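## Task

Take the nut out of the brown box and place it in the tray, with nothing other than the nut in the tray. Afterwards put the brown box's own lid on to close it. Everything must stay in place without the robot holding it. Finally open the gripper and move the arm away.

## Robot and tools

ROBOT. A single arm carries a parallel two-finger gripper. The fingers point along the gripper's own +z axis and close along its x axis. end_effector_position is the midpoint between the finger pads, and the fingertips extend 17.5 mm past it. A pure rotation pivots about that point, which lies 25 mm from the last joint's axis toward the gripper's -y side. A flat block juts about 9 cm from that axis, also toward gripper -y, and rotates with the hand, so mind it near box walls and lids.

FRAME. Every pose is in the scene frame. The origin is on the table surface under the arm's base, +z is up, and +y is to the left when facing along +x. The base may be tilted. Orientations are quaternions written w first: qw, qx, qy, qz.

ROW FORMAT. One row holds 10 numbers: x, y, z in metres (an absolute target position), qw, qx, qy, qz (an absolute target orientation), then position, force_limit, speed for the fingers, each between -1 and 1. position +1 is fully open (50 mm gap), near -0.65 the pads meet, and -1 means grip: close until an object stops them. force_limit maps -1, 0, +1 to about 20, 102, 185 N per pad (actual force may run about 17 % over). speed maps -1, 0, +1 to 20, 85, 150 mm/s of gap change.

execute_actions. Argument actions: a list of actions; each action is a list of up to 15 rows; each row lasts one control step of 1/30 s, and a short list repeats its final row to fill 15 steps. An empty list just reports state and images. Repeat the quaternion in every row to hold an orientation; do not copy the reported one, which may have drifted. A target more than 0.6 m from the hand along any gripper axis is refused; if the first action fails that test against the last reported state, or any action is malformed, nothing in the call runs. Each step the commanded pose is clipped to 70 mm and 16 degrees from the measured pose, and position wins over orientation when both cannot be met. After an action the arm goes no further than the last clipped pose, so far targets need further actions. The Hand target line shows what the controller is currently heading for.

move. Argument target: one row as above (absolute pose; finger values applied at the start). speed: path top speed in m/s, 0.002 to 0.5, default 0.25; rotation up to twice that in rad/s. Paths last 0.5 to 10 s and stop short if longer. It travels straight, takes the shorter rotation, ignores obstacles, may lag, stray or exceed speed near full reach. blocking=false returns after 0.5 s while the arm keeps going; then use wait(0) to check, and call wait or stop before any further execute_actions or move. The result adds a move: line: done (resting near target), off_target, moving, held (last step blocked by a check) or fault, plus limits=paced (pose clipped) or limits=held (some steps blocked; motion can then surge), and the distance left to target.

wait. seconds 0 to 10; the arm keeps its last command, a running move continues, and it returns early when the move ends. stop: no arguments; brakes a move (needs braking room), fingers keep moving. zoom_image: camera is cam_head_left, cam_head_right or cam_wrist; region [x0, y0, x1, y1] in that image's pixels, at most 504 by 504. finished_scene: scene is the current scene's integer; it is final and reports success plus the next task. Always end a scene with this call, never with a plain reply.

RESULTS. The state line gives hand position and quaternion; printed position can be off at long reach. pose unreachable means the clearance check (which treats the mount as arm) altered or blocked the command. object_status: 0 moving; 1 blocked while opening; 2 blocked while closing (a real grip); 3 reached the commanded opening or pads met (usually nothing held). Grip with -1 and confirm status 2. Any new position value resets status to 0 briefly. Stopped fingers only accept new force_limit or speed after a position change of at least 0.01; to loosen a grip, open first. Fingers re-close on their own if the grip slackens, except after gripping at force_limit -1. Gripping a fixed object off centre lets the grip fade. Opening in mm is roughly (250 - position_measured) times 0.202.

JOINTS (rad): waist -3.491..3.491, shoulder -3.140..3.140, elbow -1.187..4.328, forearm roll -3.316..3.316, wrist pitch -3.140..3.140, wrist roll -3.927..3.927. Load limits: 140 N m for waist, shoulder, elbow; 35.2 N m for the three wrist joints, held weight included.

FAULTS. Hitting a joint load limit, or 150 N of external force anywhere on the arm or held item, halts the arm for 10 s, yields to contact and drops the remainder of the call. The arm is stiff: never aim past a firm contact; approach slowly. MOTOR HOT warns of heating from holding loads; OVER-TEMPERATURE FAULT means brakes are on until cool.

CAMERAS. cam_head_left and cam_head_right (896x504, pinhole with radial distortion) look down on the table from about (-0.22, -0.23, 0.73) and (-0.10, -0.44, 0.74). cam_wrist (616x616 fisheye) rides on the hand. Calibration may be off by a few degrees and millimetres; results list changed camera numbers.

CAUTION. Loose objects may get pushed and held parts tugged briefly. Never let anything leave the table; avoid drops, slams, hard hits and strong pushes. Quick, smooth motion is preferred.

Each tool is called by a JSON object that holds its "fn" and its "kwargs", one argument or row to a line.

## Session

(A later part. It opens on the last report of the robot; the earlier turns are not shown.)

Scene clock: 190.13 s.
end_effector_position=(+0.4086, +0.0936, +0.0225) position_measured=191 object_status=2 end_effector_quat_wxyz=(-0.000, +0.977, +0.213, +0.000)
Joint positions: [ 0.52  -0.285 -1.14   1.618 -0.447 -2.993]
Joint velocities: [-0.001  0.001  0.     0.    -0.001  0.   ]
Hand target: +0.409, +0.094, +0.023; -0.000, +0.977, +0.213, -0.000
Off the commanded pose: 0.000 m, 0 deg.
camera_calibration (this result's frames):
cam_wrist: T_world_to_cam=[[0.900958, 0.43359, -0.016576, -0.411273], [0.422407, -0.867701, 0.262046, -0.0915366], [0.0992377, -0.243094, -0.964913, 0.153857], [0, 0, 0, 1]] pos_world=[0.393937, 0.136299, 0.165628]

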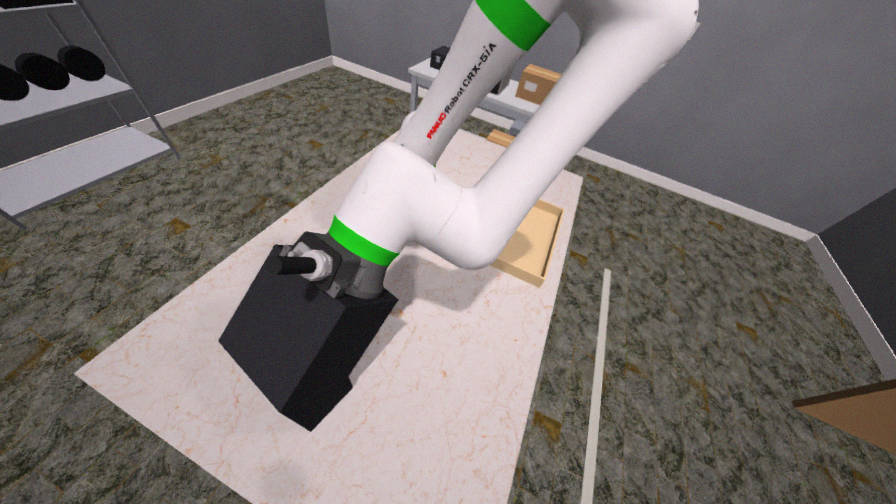

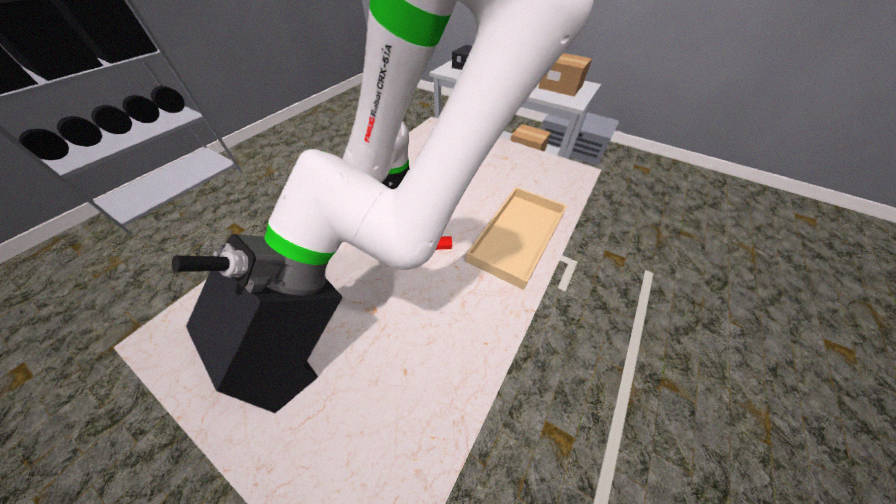

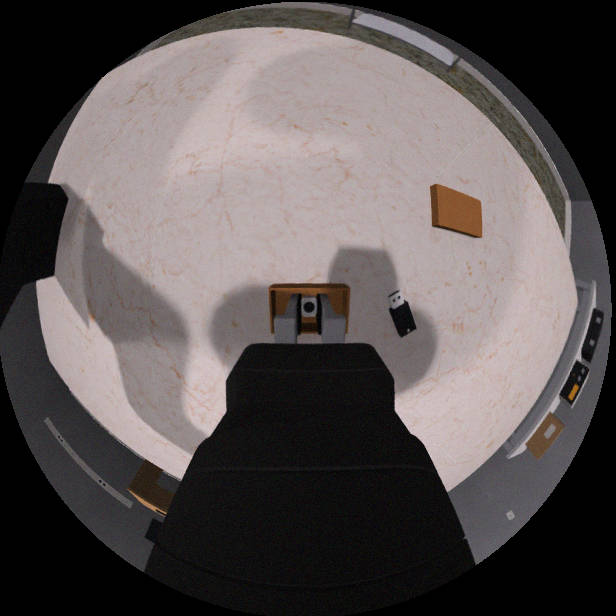

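{"fn": "execute_actions", "kwargs": {
  "actions": [
    [[0.4086, 0.0936, 0.0225, 0, 0.977, 0.213, 0, 0.3, -0.5, 0]],
    [[0.4086, 0.0936, 0.0215, 0, 0.977, 0.213, 0, 0.3, -0.5, 0], [0.4086, 0.0936, 0.0205, 0, 0.977, 0.213, 0, 0.3, -0.5, 0], [0.4086, 0.0936, 0.0195, 0, 0.977, 0.213, 0, 0.3, -0.5, 0], [0.4086, 0.0936, 0.0185, 0, 0.977, 0.213, 0, 0.3, -0.5, 0], [0.4086, 0.0936, 0.0175, 0, 0.977, 0.213, 0, 0.3, -0.5, 0]],
    [[0.4086, 0.0936, 0.0175, 0, 0.977, 0.213, 0, 0.3, -0.5, 0]]
  ]
}}

{"fn": "zoom_image", "kwargs": {
  "camera": "cam_wrist",
  "region": [250, 260, 370, 350]
}}

Scene clock: 209.90 s.
end_effector_position=(+0.4089, +0.0934, +0.0190) position_measured=107 object_status=3 end_effector_quat_wxyz=(+0.000, +0.977, +0.213, +0.000)
Joint positions: [ 0.494 -0.275 -1.138  1.658 -0.43  -3.016]
Joint velocities: [-0.002  0.     0.     0.001 -0.001  0.001]
Hand target: +0.409, +0.093, +0.019; +0.000, +0.977, +0.213, +0.000
Off the commanded pose: 0.002 m, 0 deg.
FORCE FAULT: contact force on the arm reached its limit, and the arm stopped for 10 seconds. The contact can be on any part of the arm, not only on its tool. That time counts as 19 of the actions that you can send in this scene. The arm's remaining commands of this call were not run. The arm holds still and accepts commands again. Move the arm away from the contact; if what it grips holds it there, let go first. Pushing or pulling that hard again can fault the arm again.
camera_calibration (this result's frames):
cam_wrist: T_world_to_cam=[[0.901066, 0.433379, -0.0161924, -0.411571], [0.42208, -0.867772, 0.262335, -0.0907773], [0.0996391, -0.243215, -0.964841, 0.150291], [0, 0, 0, 1]] pos_world=[0.394193, 0.136145, 0.162157]

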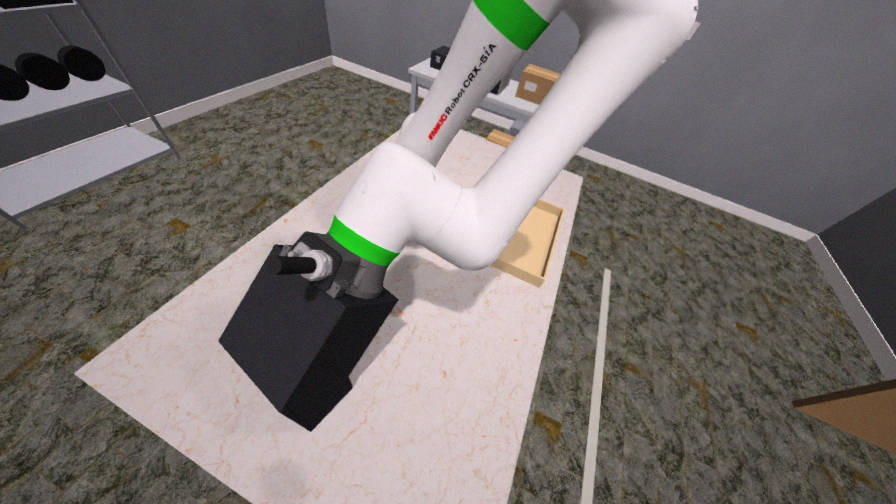

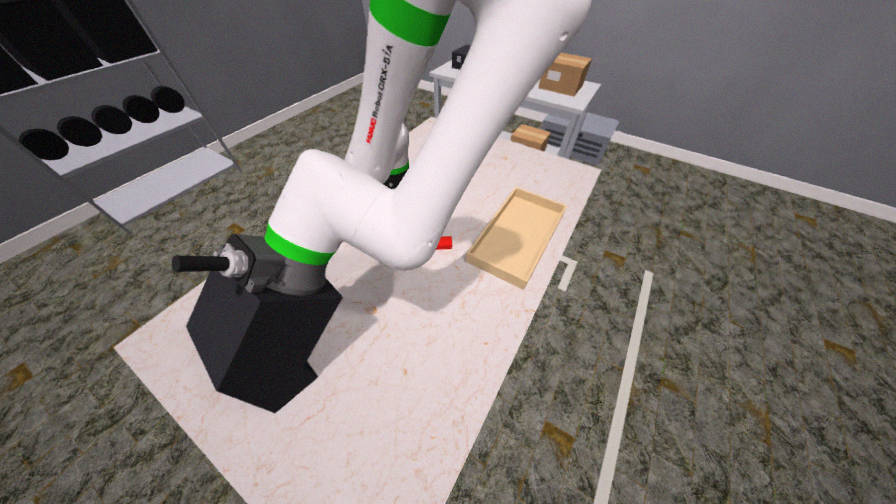

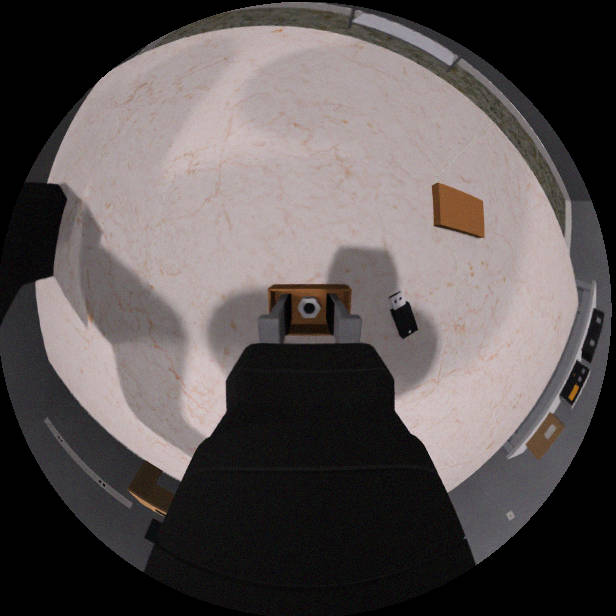

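Region (250, 260, 370, 350) of cam_wrist's 616x616 image, scaled by 4.200, with more detail than that image has; it fills the top 378 rows of this view, and the rest is white.

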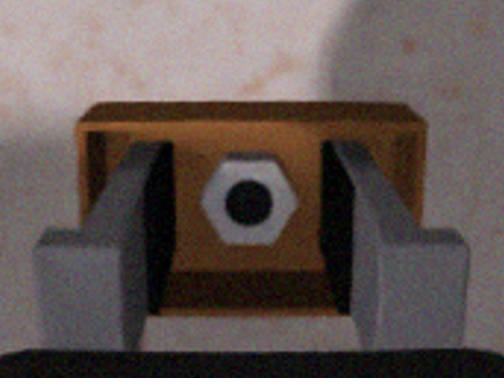

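{"fn": "execute_actions", "kwargs": {
  "actions": [
    [[0.4086, 0.0936, 0.0197, 0, 0.977, 0.213, 0, 0.3, -0.5, 0]],
    [[0.4086, 0.0936, 0.0197, 0, 0.977, 0.213, 0, -1, -0.5, -0.5]],
    [[0.4086, 0.0936, 0.0197, 0, 0.977, 0.213, 0, -1, -0.5, -0.5]]
  ]
}}

{"fn": "zoom_image", "kwargs": {
  "camera": "cam_wrist",
  "region": [250, 260, 370, 350]
}}

Scene clock: 221.47 s.
end_effector_position=(+0.4086, +0.0936, +0.0197) position_measured=185 object_status=2 end_effector_quat_wxyz=(+0.000, +0.977, +0.213, +0.000)
Joint positions: [ 0.5   -0.276 -1.138  1.65  -0.434 -3.011]
Joint velocities: [ 0.    -0.    -0.    -0.    -0.001  0.   ]
Hand target: +0.409, +0.094, +0.020; +0.000, +0.977, +0.213, -0.000
Off the commanded pose: 0.000 m, 0 deg.
camera_calibration (this result's frames):
cam_wrist: T_world_to_cam=[[0.900955, 0.433595, -0.0165821, -0.411315], [0.422412, -0.867698, 0.262047, -0.0908042], [0.099234, -0.243097, -0.964913, 0.151155], [0, 0, 0, 1]] pos_world=[0.393934, 0.136299, 0.162826]

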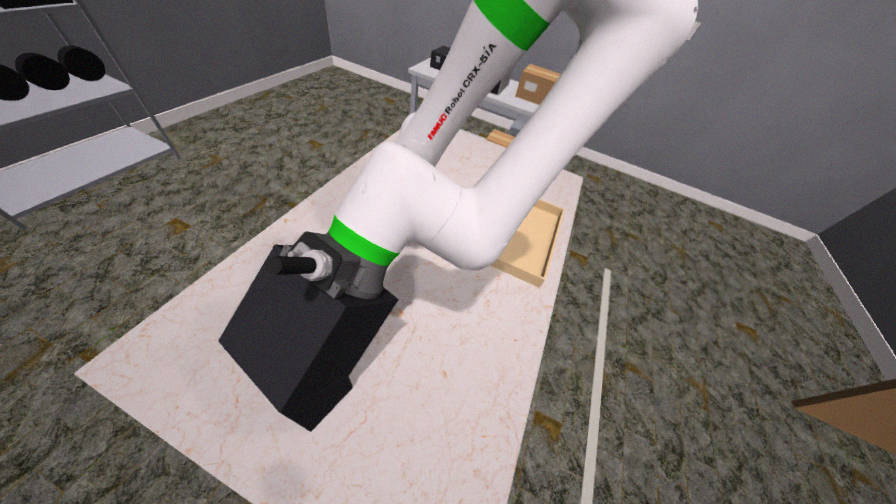

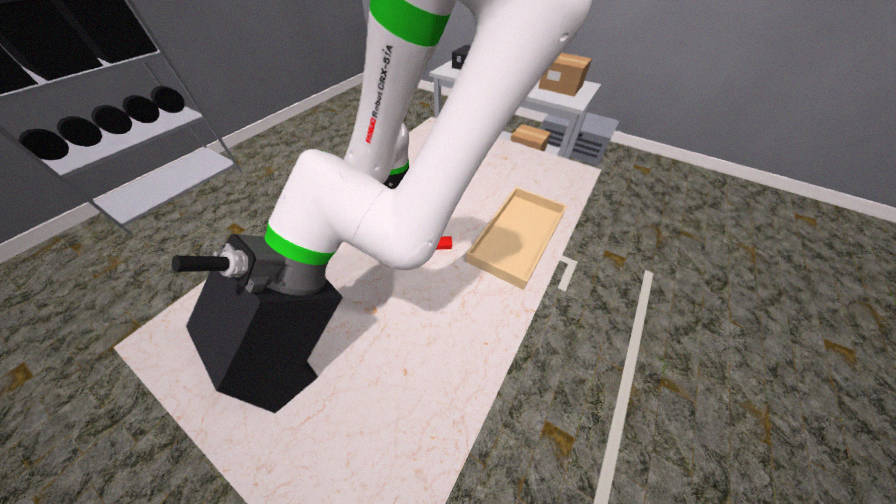

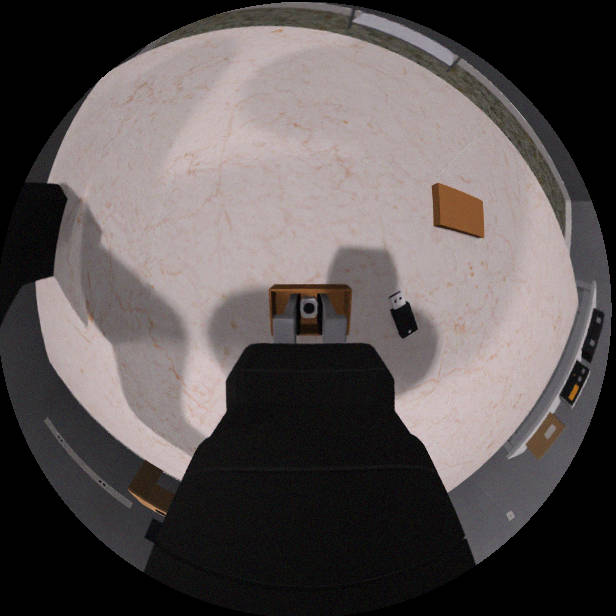

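Region (250, 260, 370, 350) of cam_wrist's 616x616 image, scaled by 4.200, with more detail than that image has; it fills the top 378 rows of this view, and the rest is white.

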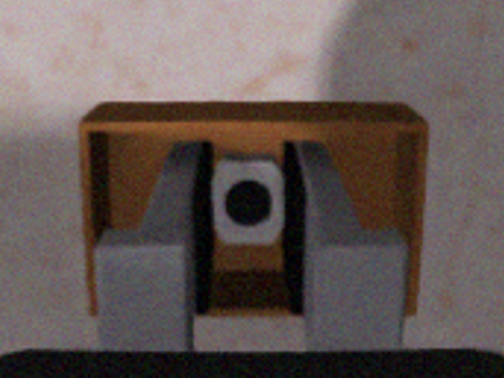

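{"fn": "move", "kwargs": {
  "target": [0.4086, 0.0936, 0.08, 0, 0.977, 0.213, 0, -1, -0.5, -0.5],
  "speed": 0.05
}}

{"fn": "zoom_image", "kwargs": {
  "camera": "cam_wrist",
  "region": [250, 260, 370, 350]
}}

Scene clock: 226.03 s.
end_effector_position=(+0.4090, +0.0933, +0.0797) position_measured=185 object_status=2 end_effector_quat_wxyz=(+0.000, +0.977, +0.213, +0.000)
Joint positions: [ 0.872 -0.467 -1.138  1.171 -0.732 -2.752]
Joint velocities: [ 0.001 -0.001  0.001 -0.002 -0.002  0.001]
Hand target: +0.409, +0.093, +0.080; +0.000, +0.977, +0.213, +0.000
Off the commanded pose: 0.001 m, 0 deg.
move: done
camera_calibration (this result's frames):
cam_wrist: T_world_to_cam=[[0.900682, 0.434189, -0.0158988, -0.410569], [0.422709, -0.867234, 0.263101, -0.107254], [0.100447, -0.24369, -0.964637, 0.20848], [0, 0, 0, 1]] pos_world=[0.394188, 0.136054, 0.222799]

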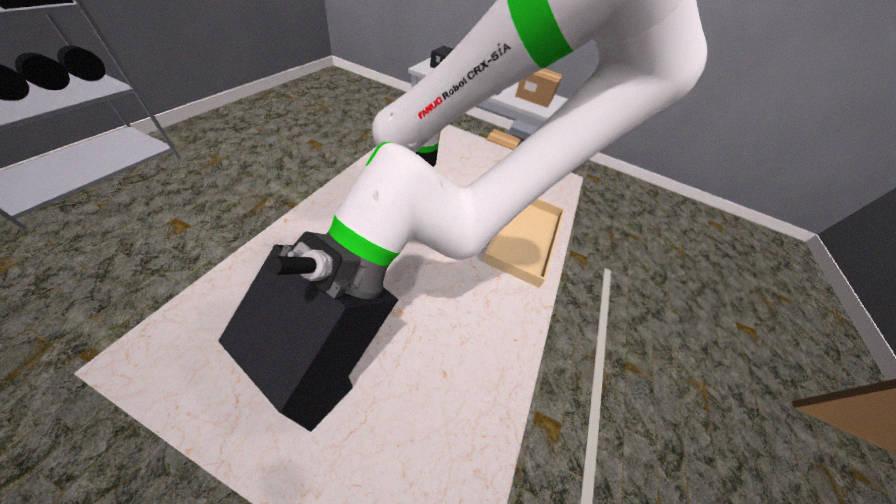

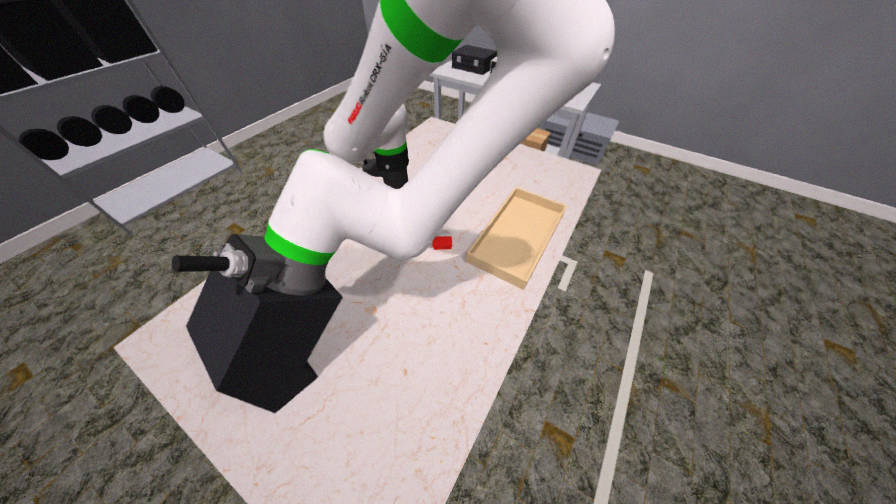

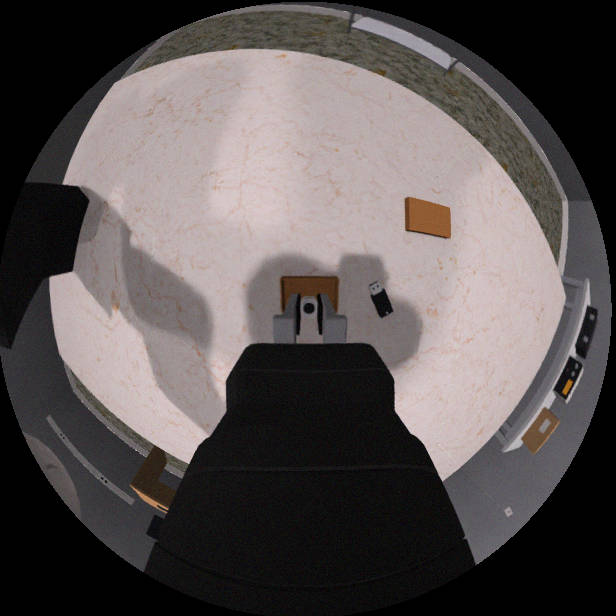

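Region (250, 260, 370, 350) of cam_wrist's 616x616 image, scaled by 4.200, with more detail than that image has; it fills the top 378 rows of this view, and the rest is white.

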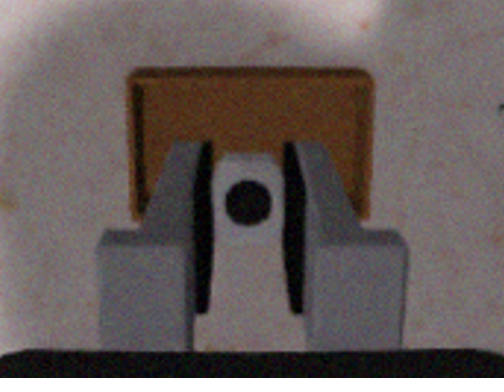

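{"fn": "move", "kwargs": {
  "target": [0.45, 0.05, 0.16, 0, 0.977, 0.213, 0, -1, -0.5, -0.5],
  "speed": 0.2
}}

{"fn": "move", "kwargs": {
  "target": [0.59, -0.29, 0.16, 0, 0.977, 0.213, 0, -1, -0.5, -0.5],
  "speed": 0.25
}}

Scene clock: 239.40 s.
end_effector_position=(+0.4505, +0.0502, +0.1597) position_measured=185 object_status=2 end_effector_quat_wxyz=(+0.000, +0.977, +0.213, +0.000)
Joint positions: [ 1.063 -0.716 -1.007  0.89  -1.076 -2.451]
Joint velocities: [ 0.002 -0.001  0.    -0.    -0.001 -0.001]
Hand target: +0.451, +0.050, +0.160; +0.000, +0.977, +0.213, +0.000
Off the commanded pose: 0.001 m, 0 deg.
move: done
camera_calibration (this result's frames):
cam_wrist: T_world_to_cam=[[0.900823, 0.433894, -0.0159295, -0.427987], [0.422468, -0.867455, 0.262759, -0.183041], [0.100191, -0.243429, -0.96473, 0.271067], [0, 0, 0, 1]] pos_world=[0.435711, 0.092907, 0.302785]

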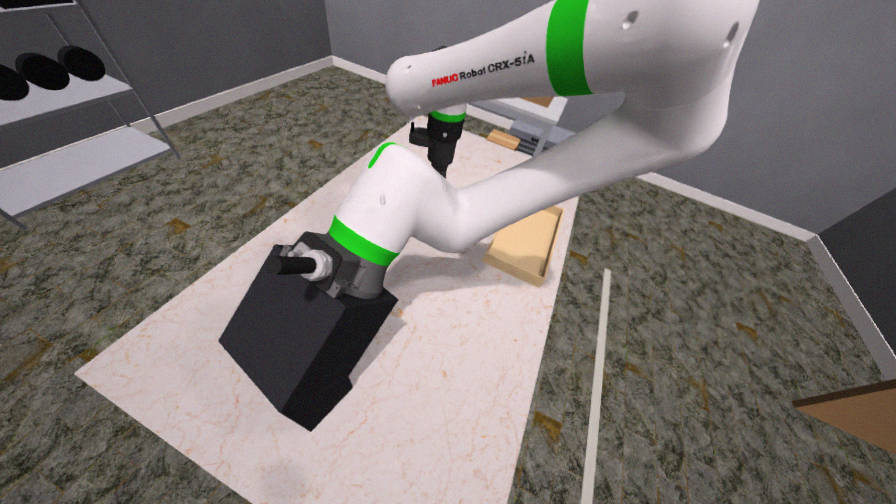

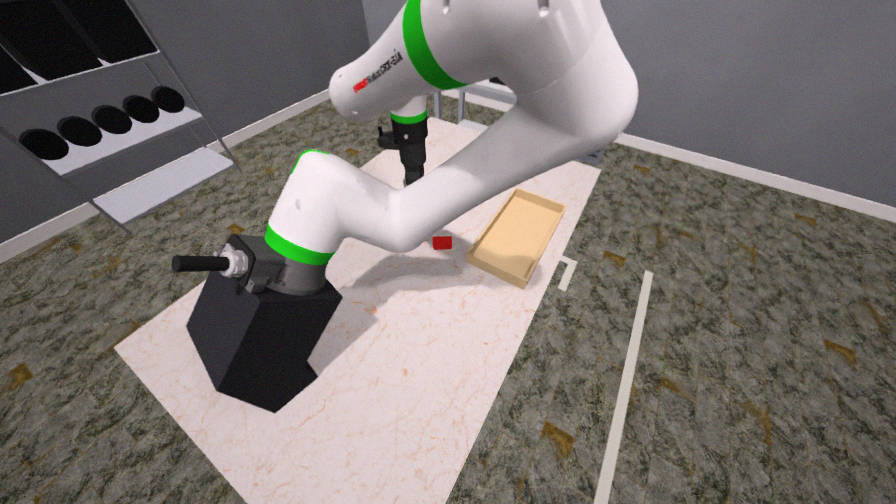

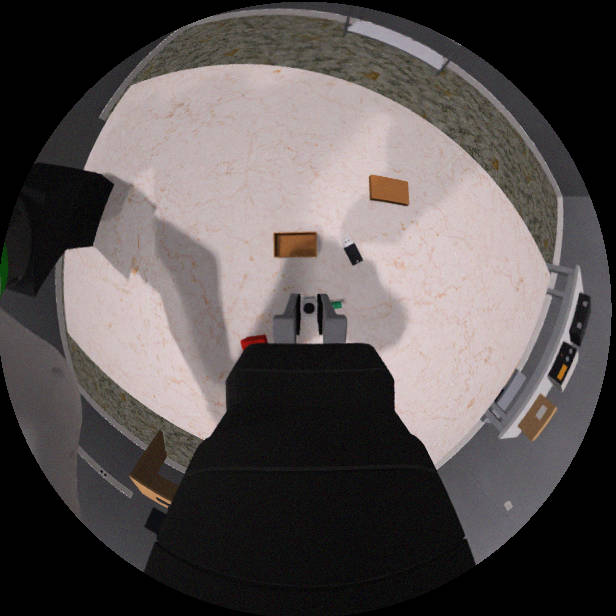

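Scene clock: 241.53 s.
end_effector_position=(+0.5907, -0.2897, +0.1592) position_measured=185 object_status=2 end_effector_quat_wxyz=(-0.000, +0.977, +0.212, -0.000)
Joint positions: [-0.264 -0.294 -0.139 -0.158 -0.899 -0.719]
Joint velocities: [-0.002  0.001  0.002 -0.004 -0.003  0.003]
Hand target: +0.591, -0.290, +0.159; -0.000, +0.977, +0.212, -0.000
Off the commanded pose: 0.001 m, 0 deg.
move: done
camera_calibration (this result's frames):
cam_wrist: T_world_to_cam=[[0.902109, 0.431191, -0.0165556, -0.408209], [0.42015, -0.86897, 0.261469, -0.535828], [0.0983569, -0.24283, -0.96507, 0.175104], [0, 0, 0, 1]] pos_world=[0.576154, -0.247081, 0.302332]

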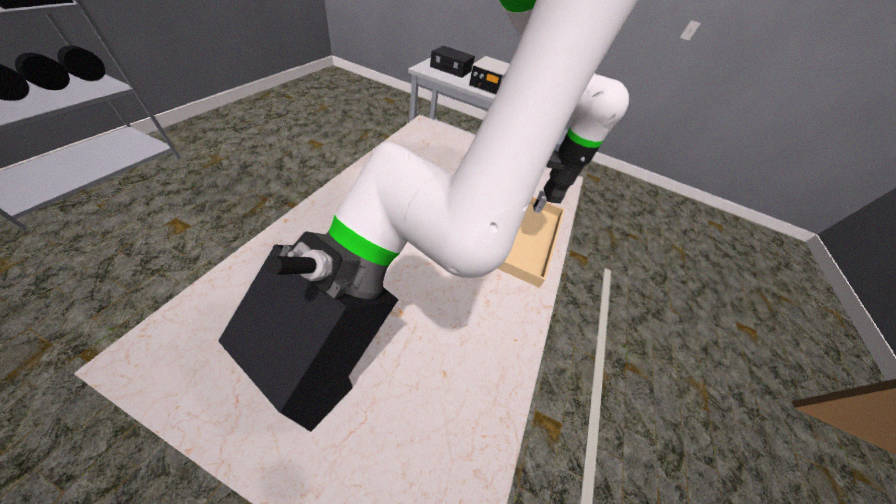

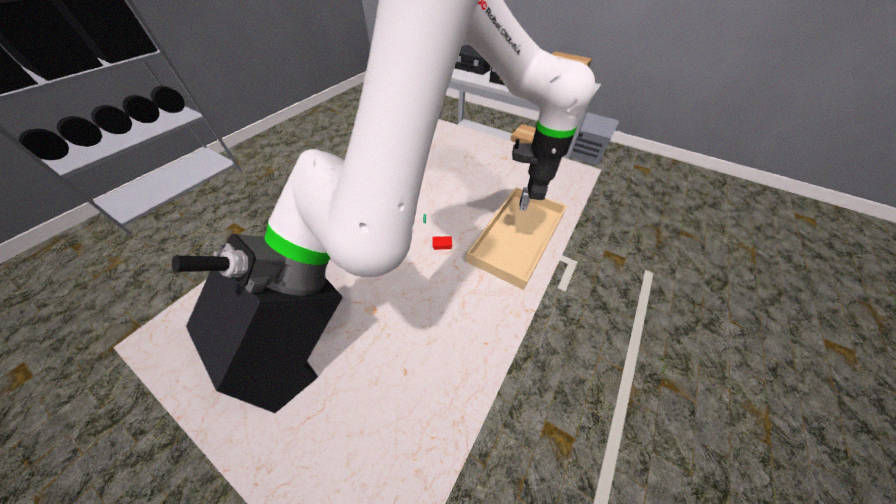

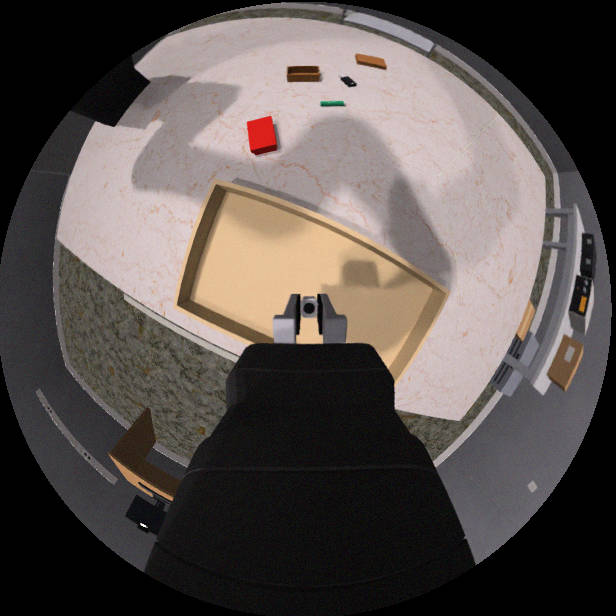

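{"fn": "move", "kwargs": {
  "target": [0.59, -0.29, 0.034, 0, 0.977, 0.213, 0, -1, -0.5, -0.5],
  "speed": 0.12
}}

{"fn": "execute_actions", "kwargs": {
  "actions": [
    [[0.59, -0.29, 0.034, 0, 0.977, 0.213, 0, 1, -0.5, 0]]
  ]
}}

{"fn": "move", "kwargs": {
  "target": [0.59, -0.29, 0.16, 0, 0.977, 0.213, 0, 1, -0.5, 0],
  "speed": 0.2
}}

Scene clock: 248.07 s.
end_effector_position=(+0.5898, -0.2897, +0.0342) position_measured=185 object_status=2 end_effector_quat_wxyz=(+0.000, +0.977, +0.213, -0.000)
Joint positions: [-0.225 -0.077 -0.156 -0.154 -0.661 -0.72 ]
Joint velocities: [-0.001  0.001  0.    -0.     0.     0.001]
Hand target: +0.590, -0.290, +0.034; +0.000, +0.977, +0.213, -0.000
Off the commanded pose: 0.000 m, 0 deg.
move: done
camera_calibration (this result's frames):
cam_wrist: T_world_to_cam=[[0.900913, 0.433681, -0.016617, -0.408091], [0.422494, -0.86763, 0.262139, -0.503781], [0.0992673, -0.243185, -0.964887, 0.0539767], [0, 0, 0, 1]] pos_world=[0.575141, -0.246988, 0.177361]

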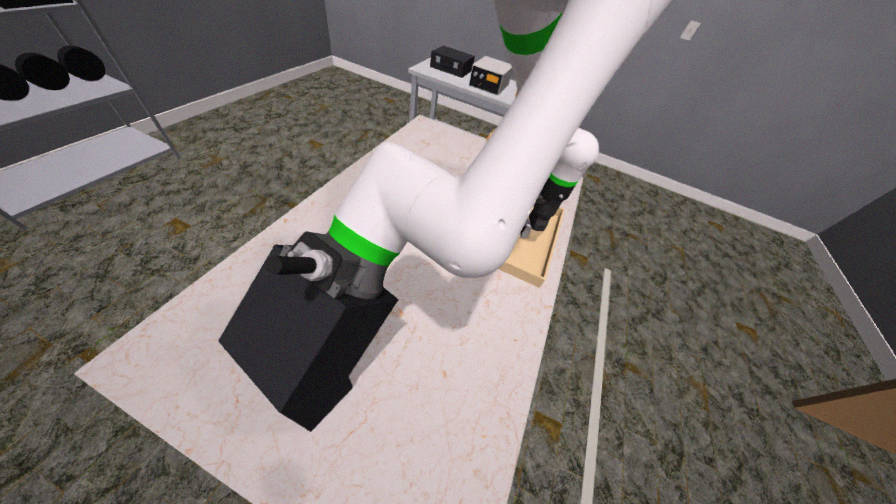

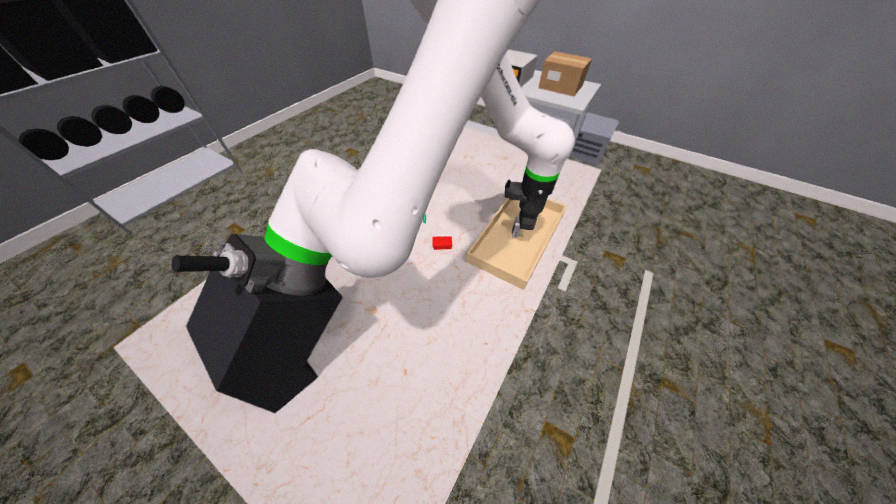

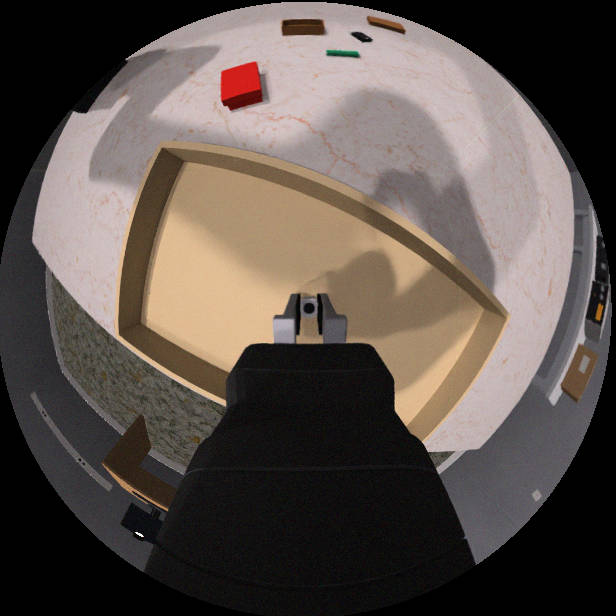

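Scene clock: 248.57 s.
end_effector_position=(+0.5900, -0.2900, +0.0340) position_measured=3 object_status=0 end_effector_quat_wxyz=(+0.000, +0.977, +0.213, +0.000)
Joint positions: [-0.226 -0.076 -0.155 -0.155 -0.661 -0.719]
Joint velocities: [-0.    -0.001  0.    -0.     0.    -0.   ]
Hand target: +0.590, -0.290, +0.034; +0.000, +0.977, +0.213, -0.000
Off the commanded pose: 0.000 m, 0 deg.
camera_calibration (this result's frames):
cam_wrist: T_world_to_cam=[[0.900956, 0.433595, -0.0165745, -0.408189], [0.422409, -0.867697, 0.262054, -0.504025], [0.0992435, -0.2431, -0.964911, 0.0536925], [0, 0, 0, 1]] pos_world=[0.575336, -0.2473, 0.177125]

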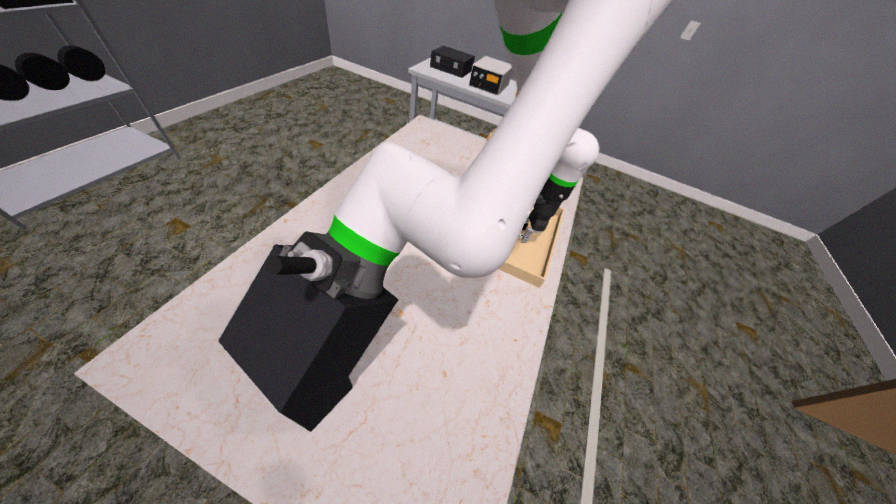

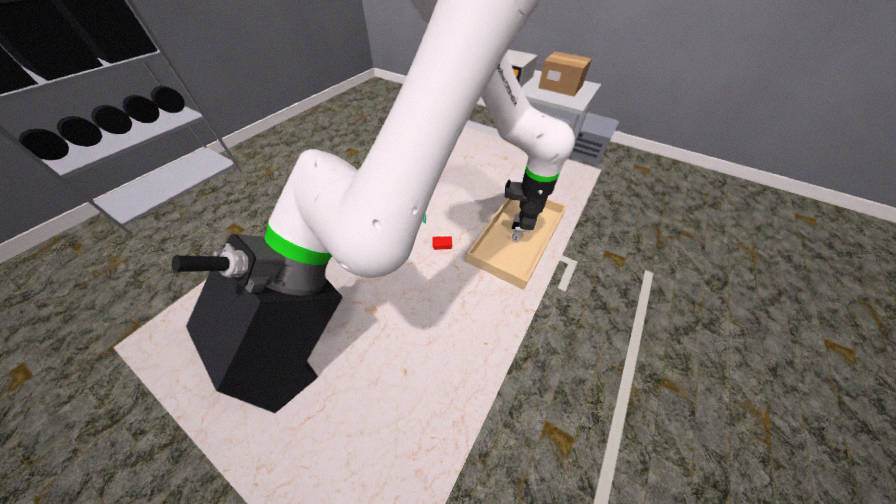

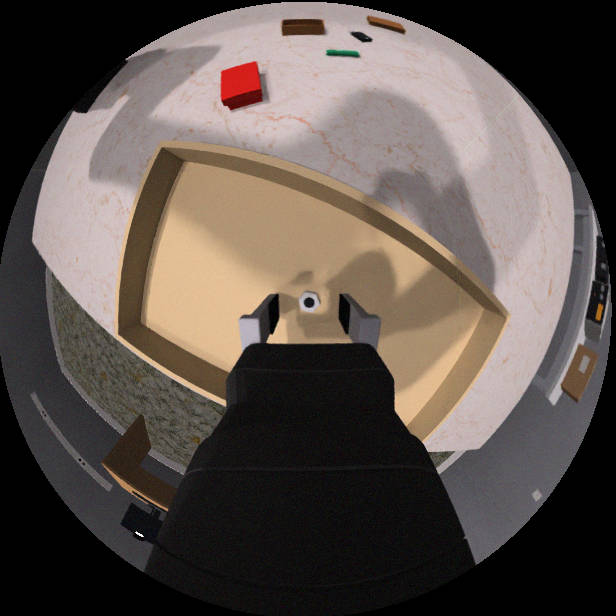

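Scene clock: 249.60 s.
end_effector_position=(+0.5902, -0.2903, +0.1597) position_measured=3 object_status=3 end_effector_quat_wxyz=(-0.000, +0.977, +0.213, -0.000)
Joint positions: [-0.266 -0.295 -0.139 -0.16  -0.9   -0.715]
Joint velocities: [-0.    -0.001  0.     0.    -0.     0.001]
Hand target: +0.590, -0.290, +0.160; -0.000, +0.977, +0.213, +0.000
Off the commanded pose: 0.000 m, 0 deg.
move: done
camera_calibration (this result's frames):
cam_wrist: T_world_to_cam=[[0.900996, 0.43351, -0.0165793, -0.406173], [0.422344, -0.867772, 0.261909, -0.537257], [0.0991532, -0.242981, -0.96495, 0.17503], [0, 0, 0, 1]] pos_world=[0.575513, -0.247607, 0.302874]

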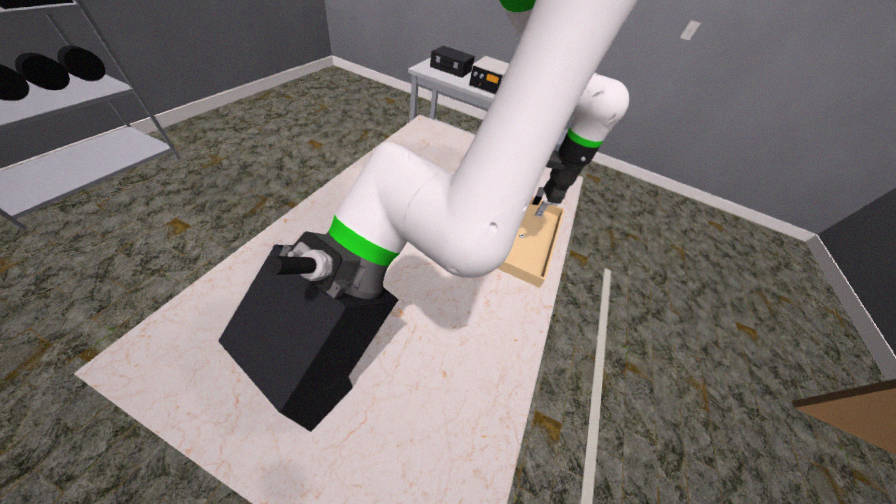

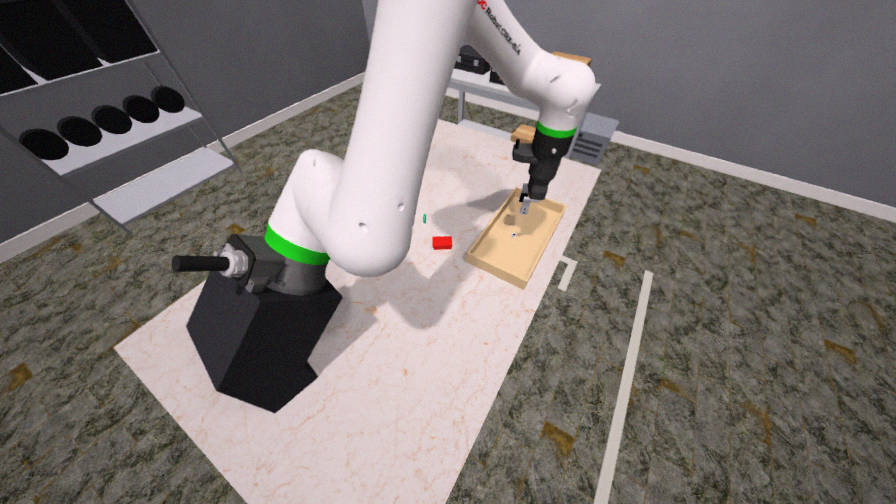

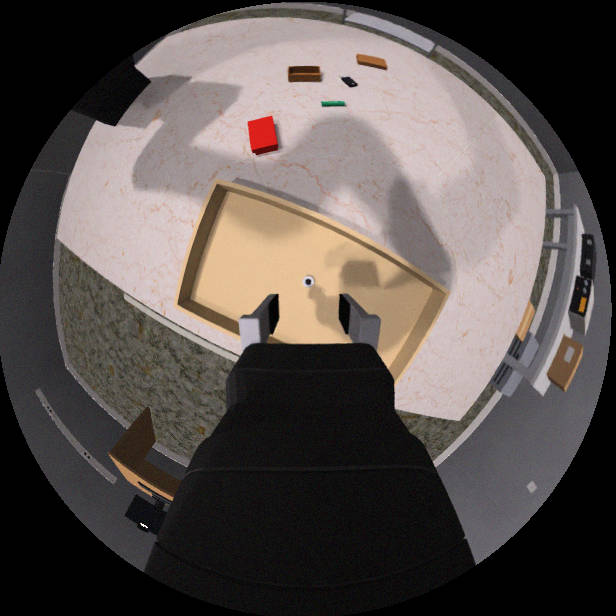

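{"fn": "move", "kwargs": {
  "target": [0.5, 0.24, 0.1, 0, 0.5402, 0.8415, 0, 1, -0.6, 0],
  "speed": 0.3
}}

{"fn": "zoom_image", "kwargs": {
  "camera": "cam_wrist",
  "region": [250, 250, 370, 350]
}}

Scene clock: 255.63 s.
end_effector_position=(+0.4988, +0.2396, +0.1013) position_measured=3 object_status=3 end_effector_quat_wxyz=(+0.000, +0.539, +0.842, -0.000)
Joint positions: [ 1.13  -0.038 -0.656  1.053 -0.94  -1.237]
Joint velocities: [ 0.001  0.001  0.001  0.     0.001 -0.   ]
Hand target: +0.499, +0.240, +0.101; +0.000, +0.539, +0.842, -0.000
Off the commanded pose: 0.002 m, 0 deg.
move: done
camera_calibration (this result's frames):
cam_wrist: T_world_to_cam=[[-0.436145, 0.899714, -0.0170965, 0.000775434], [0.866512, 0.425024, 0.261749, -0.554819], [0.242765, 0.0993462, -0.964985, 0.102797], [0, 0, 0, 1]] pos_world=[0.456139, 0.224901, 0.244434]

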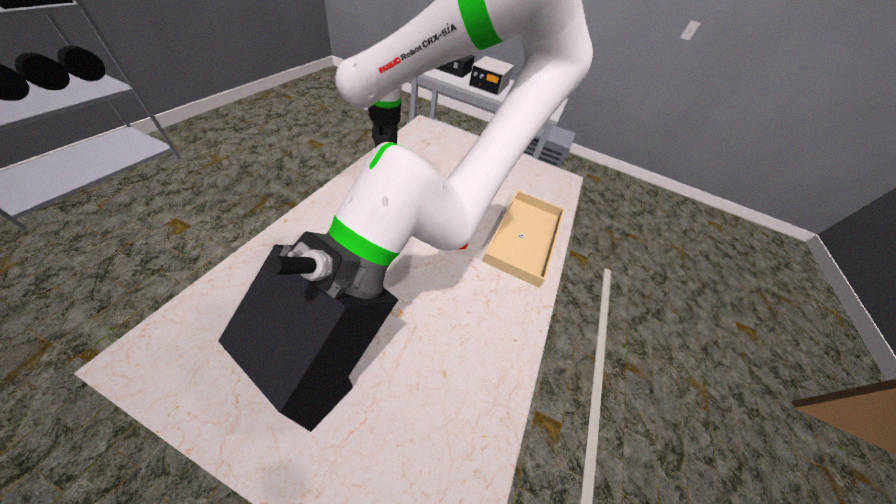

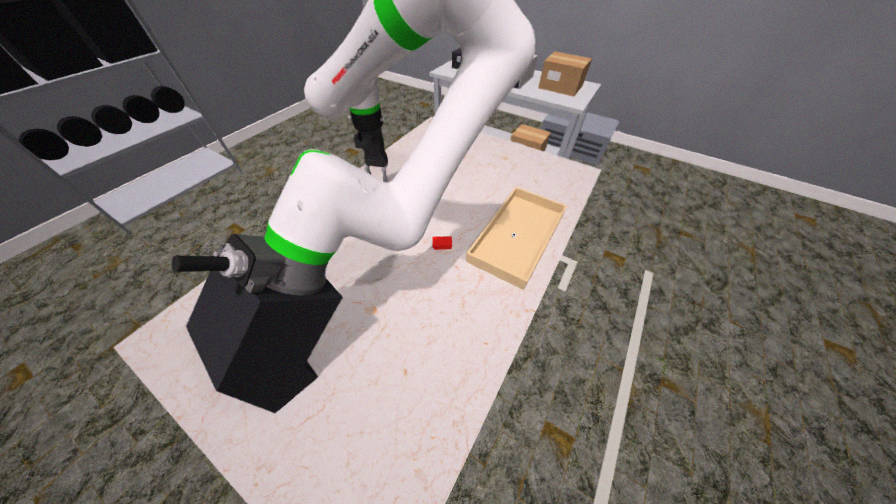

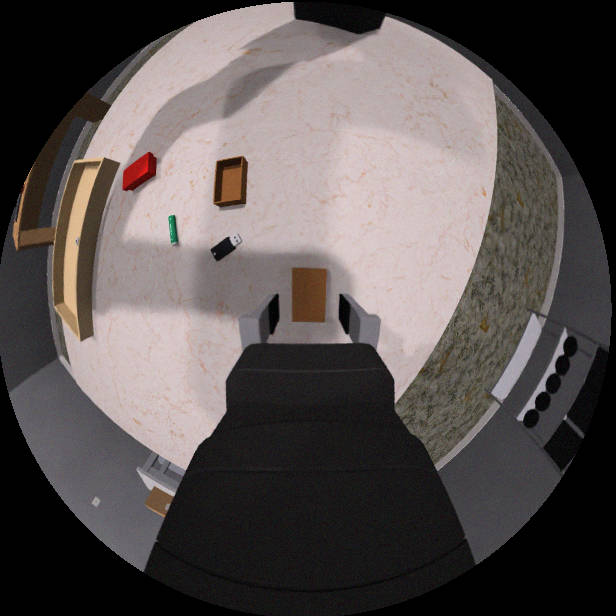

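Region (250, 250, 370, 350) of cam_wrist's 616x616 image, scaled by 4.200, with more detail than that image has.

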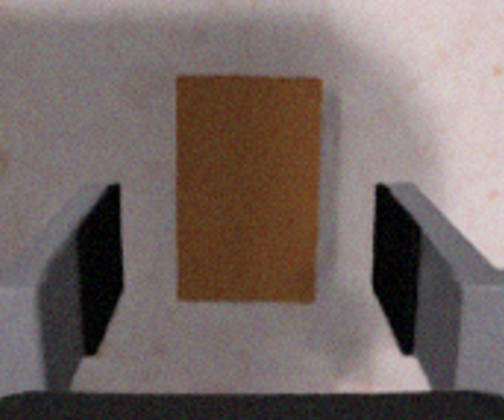

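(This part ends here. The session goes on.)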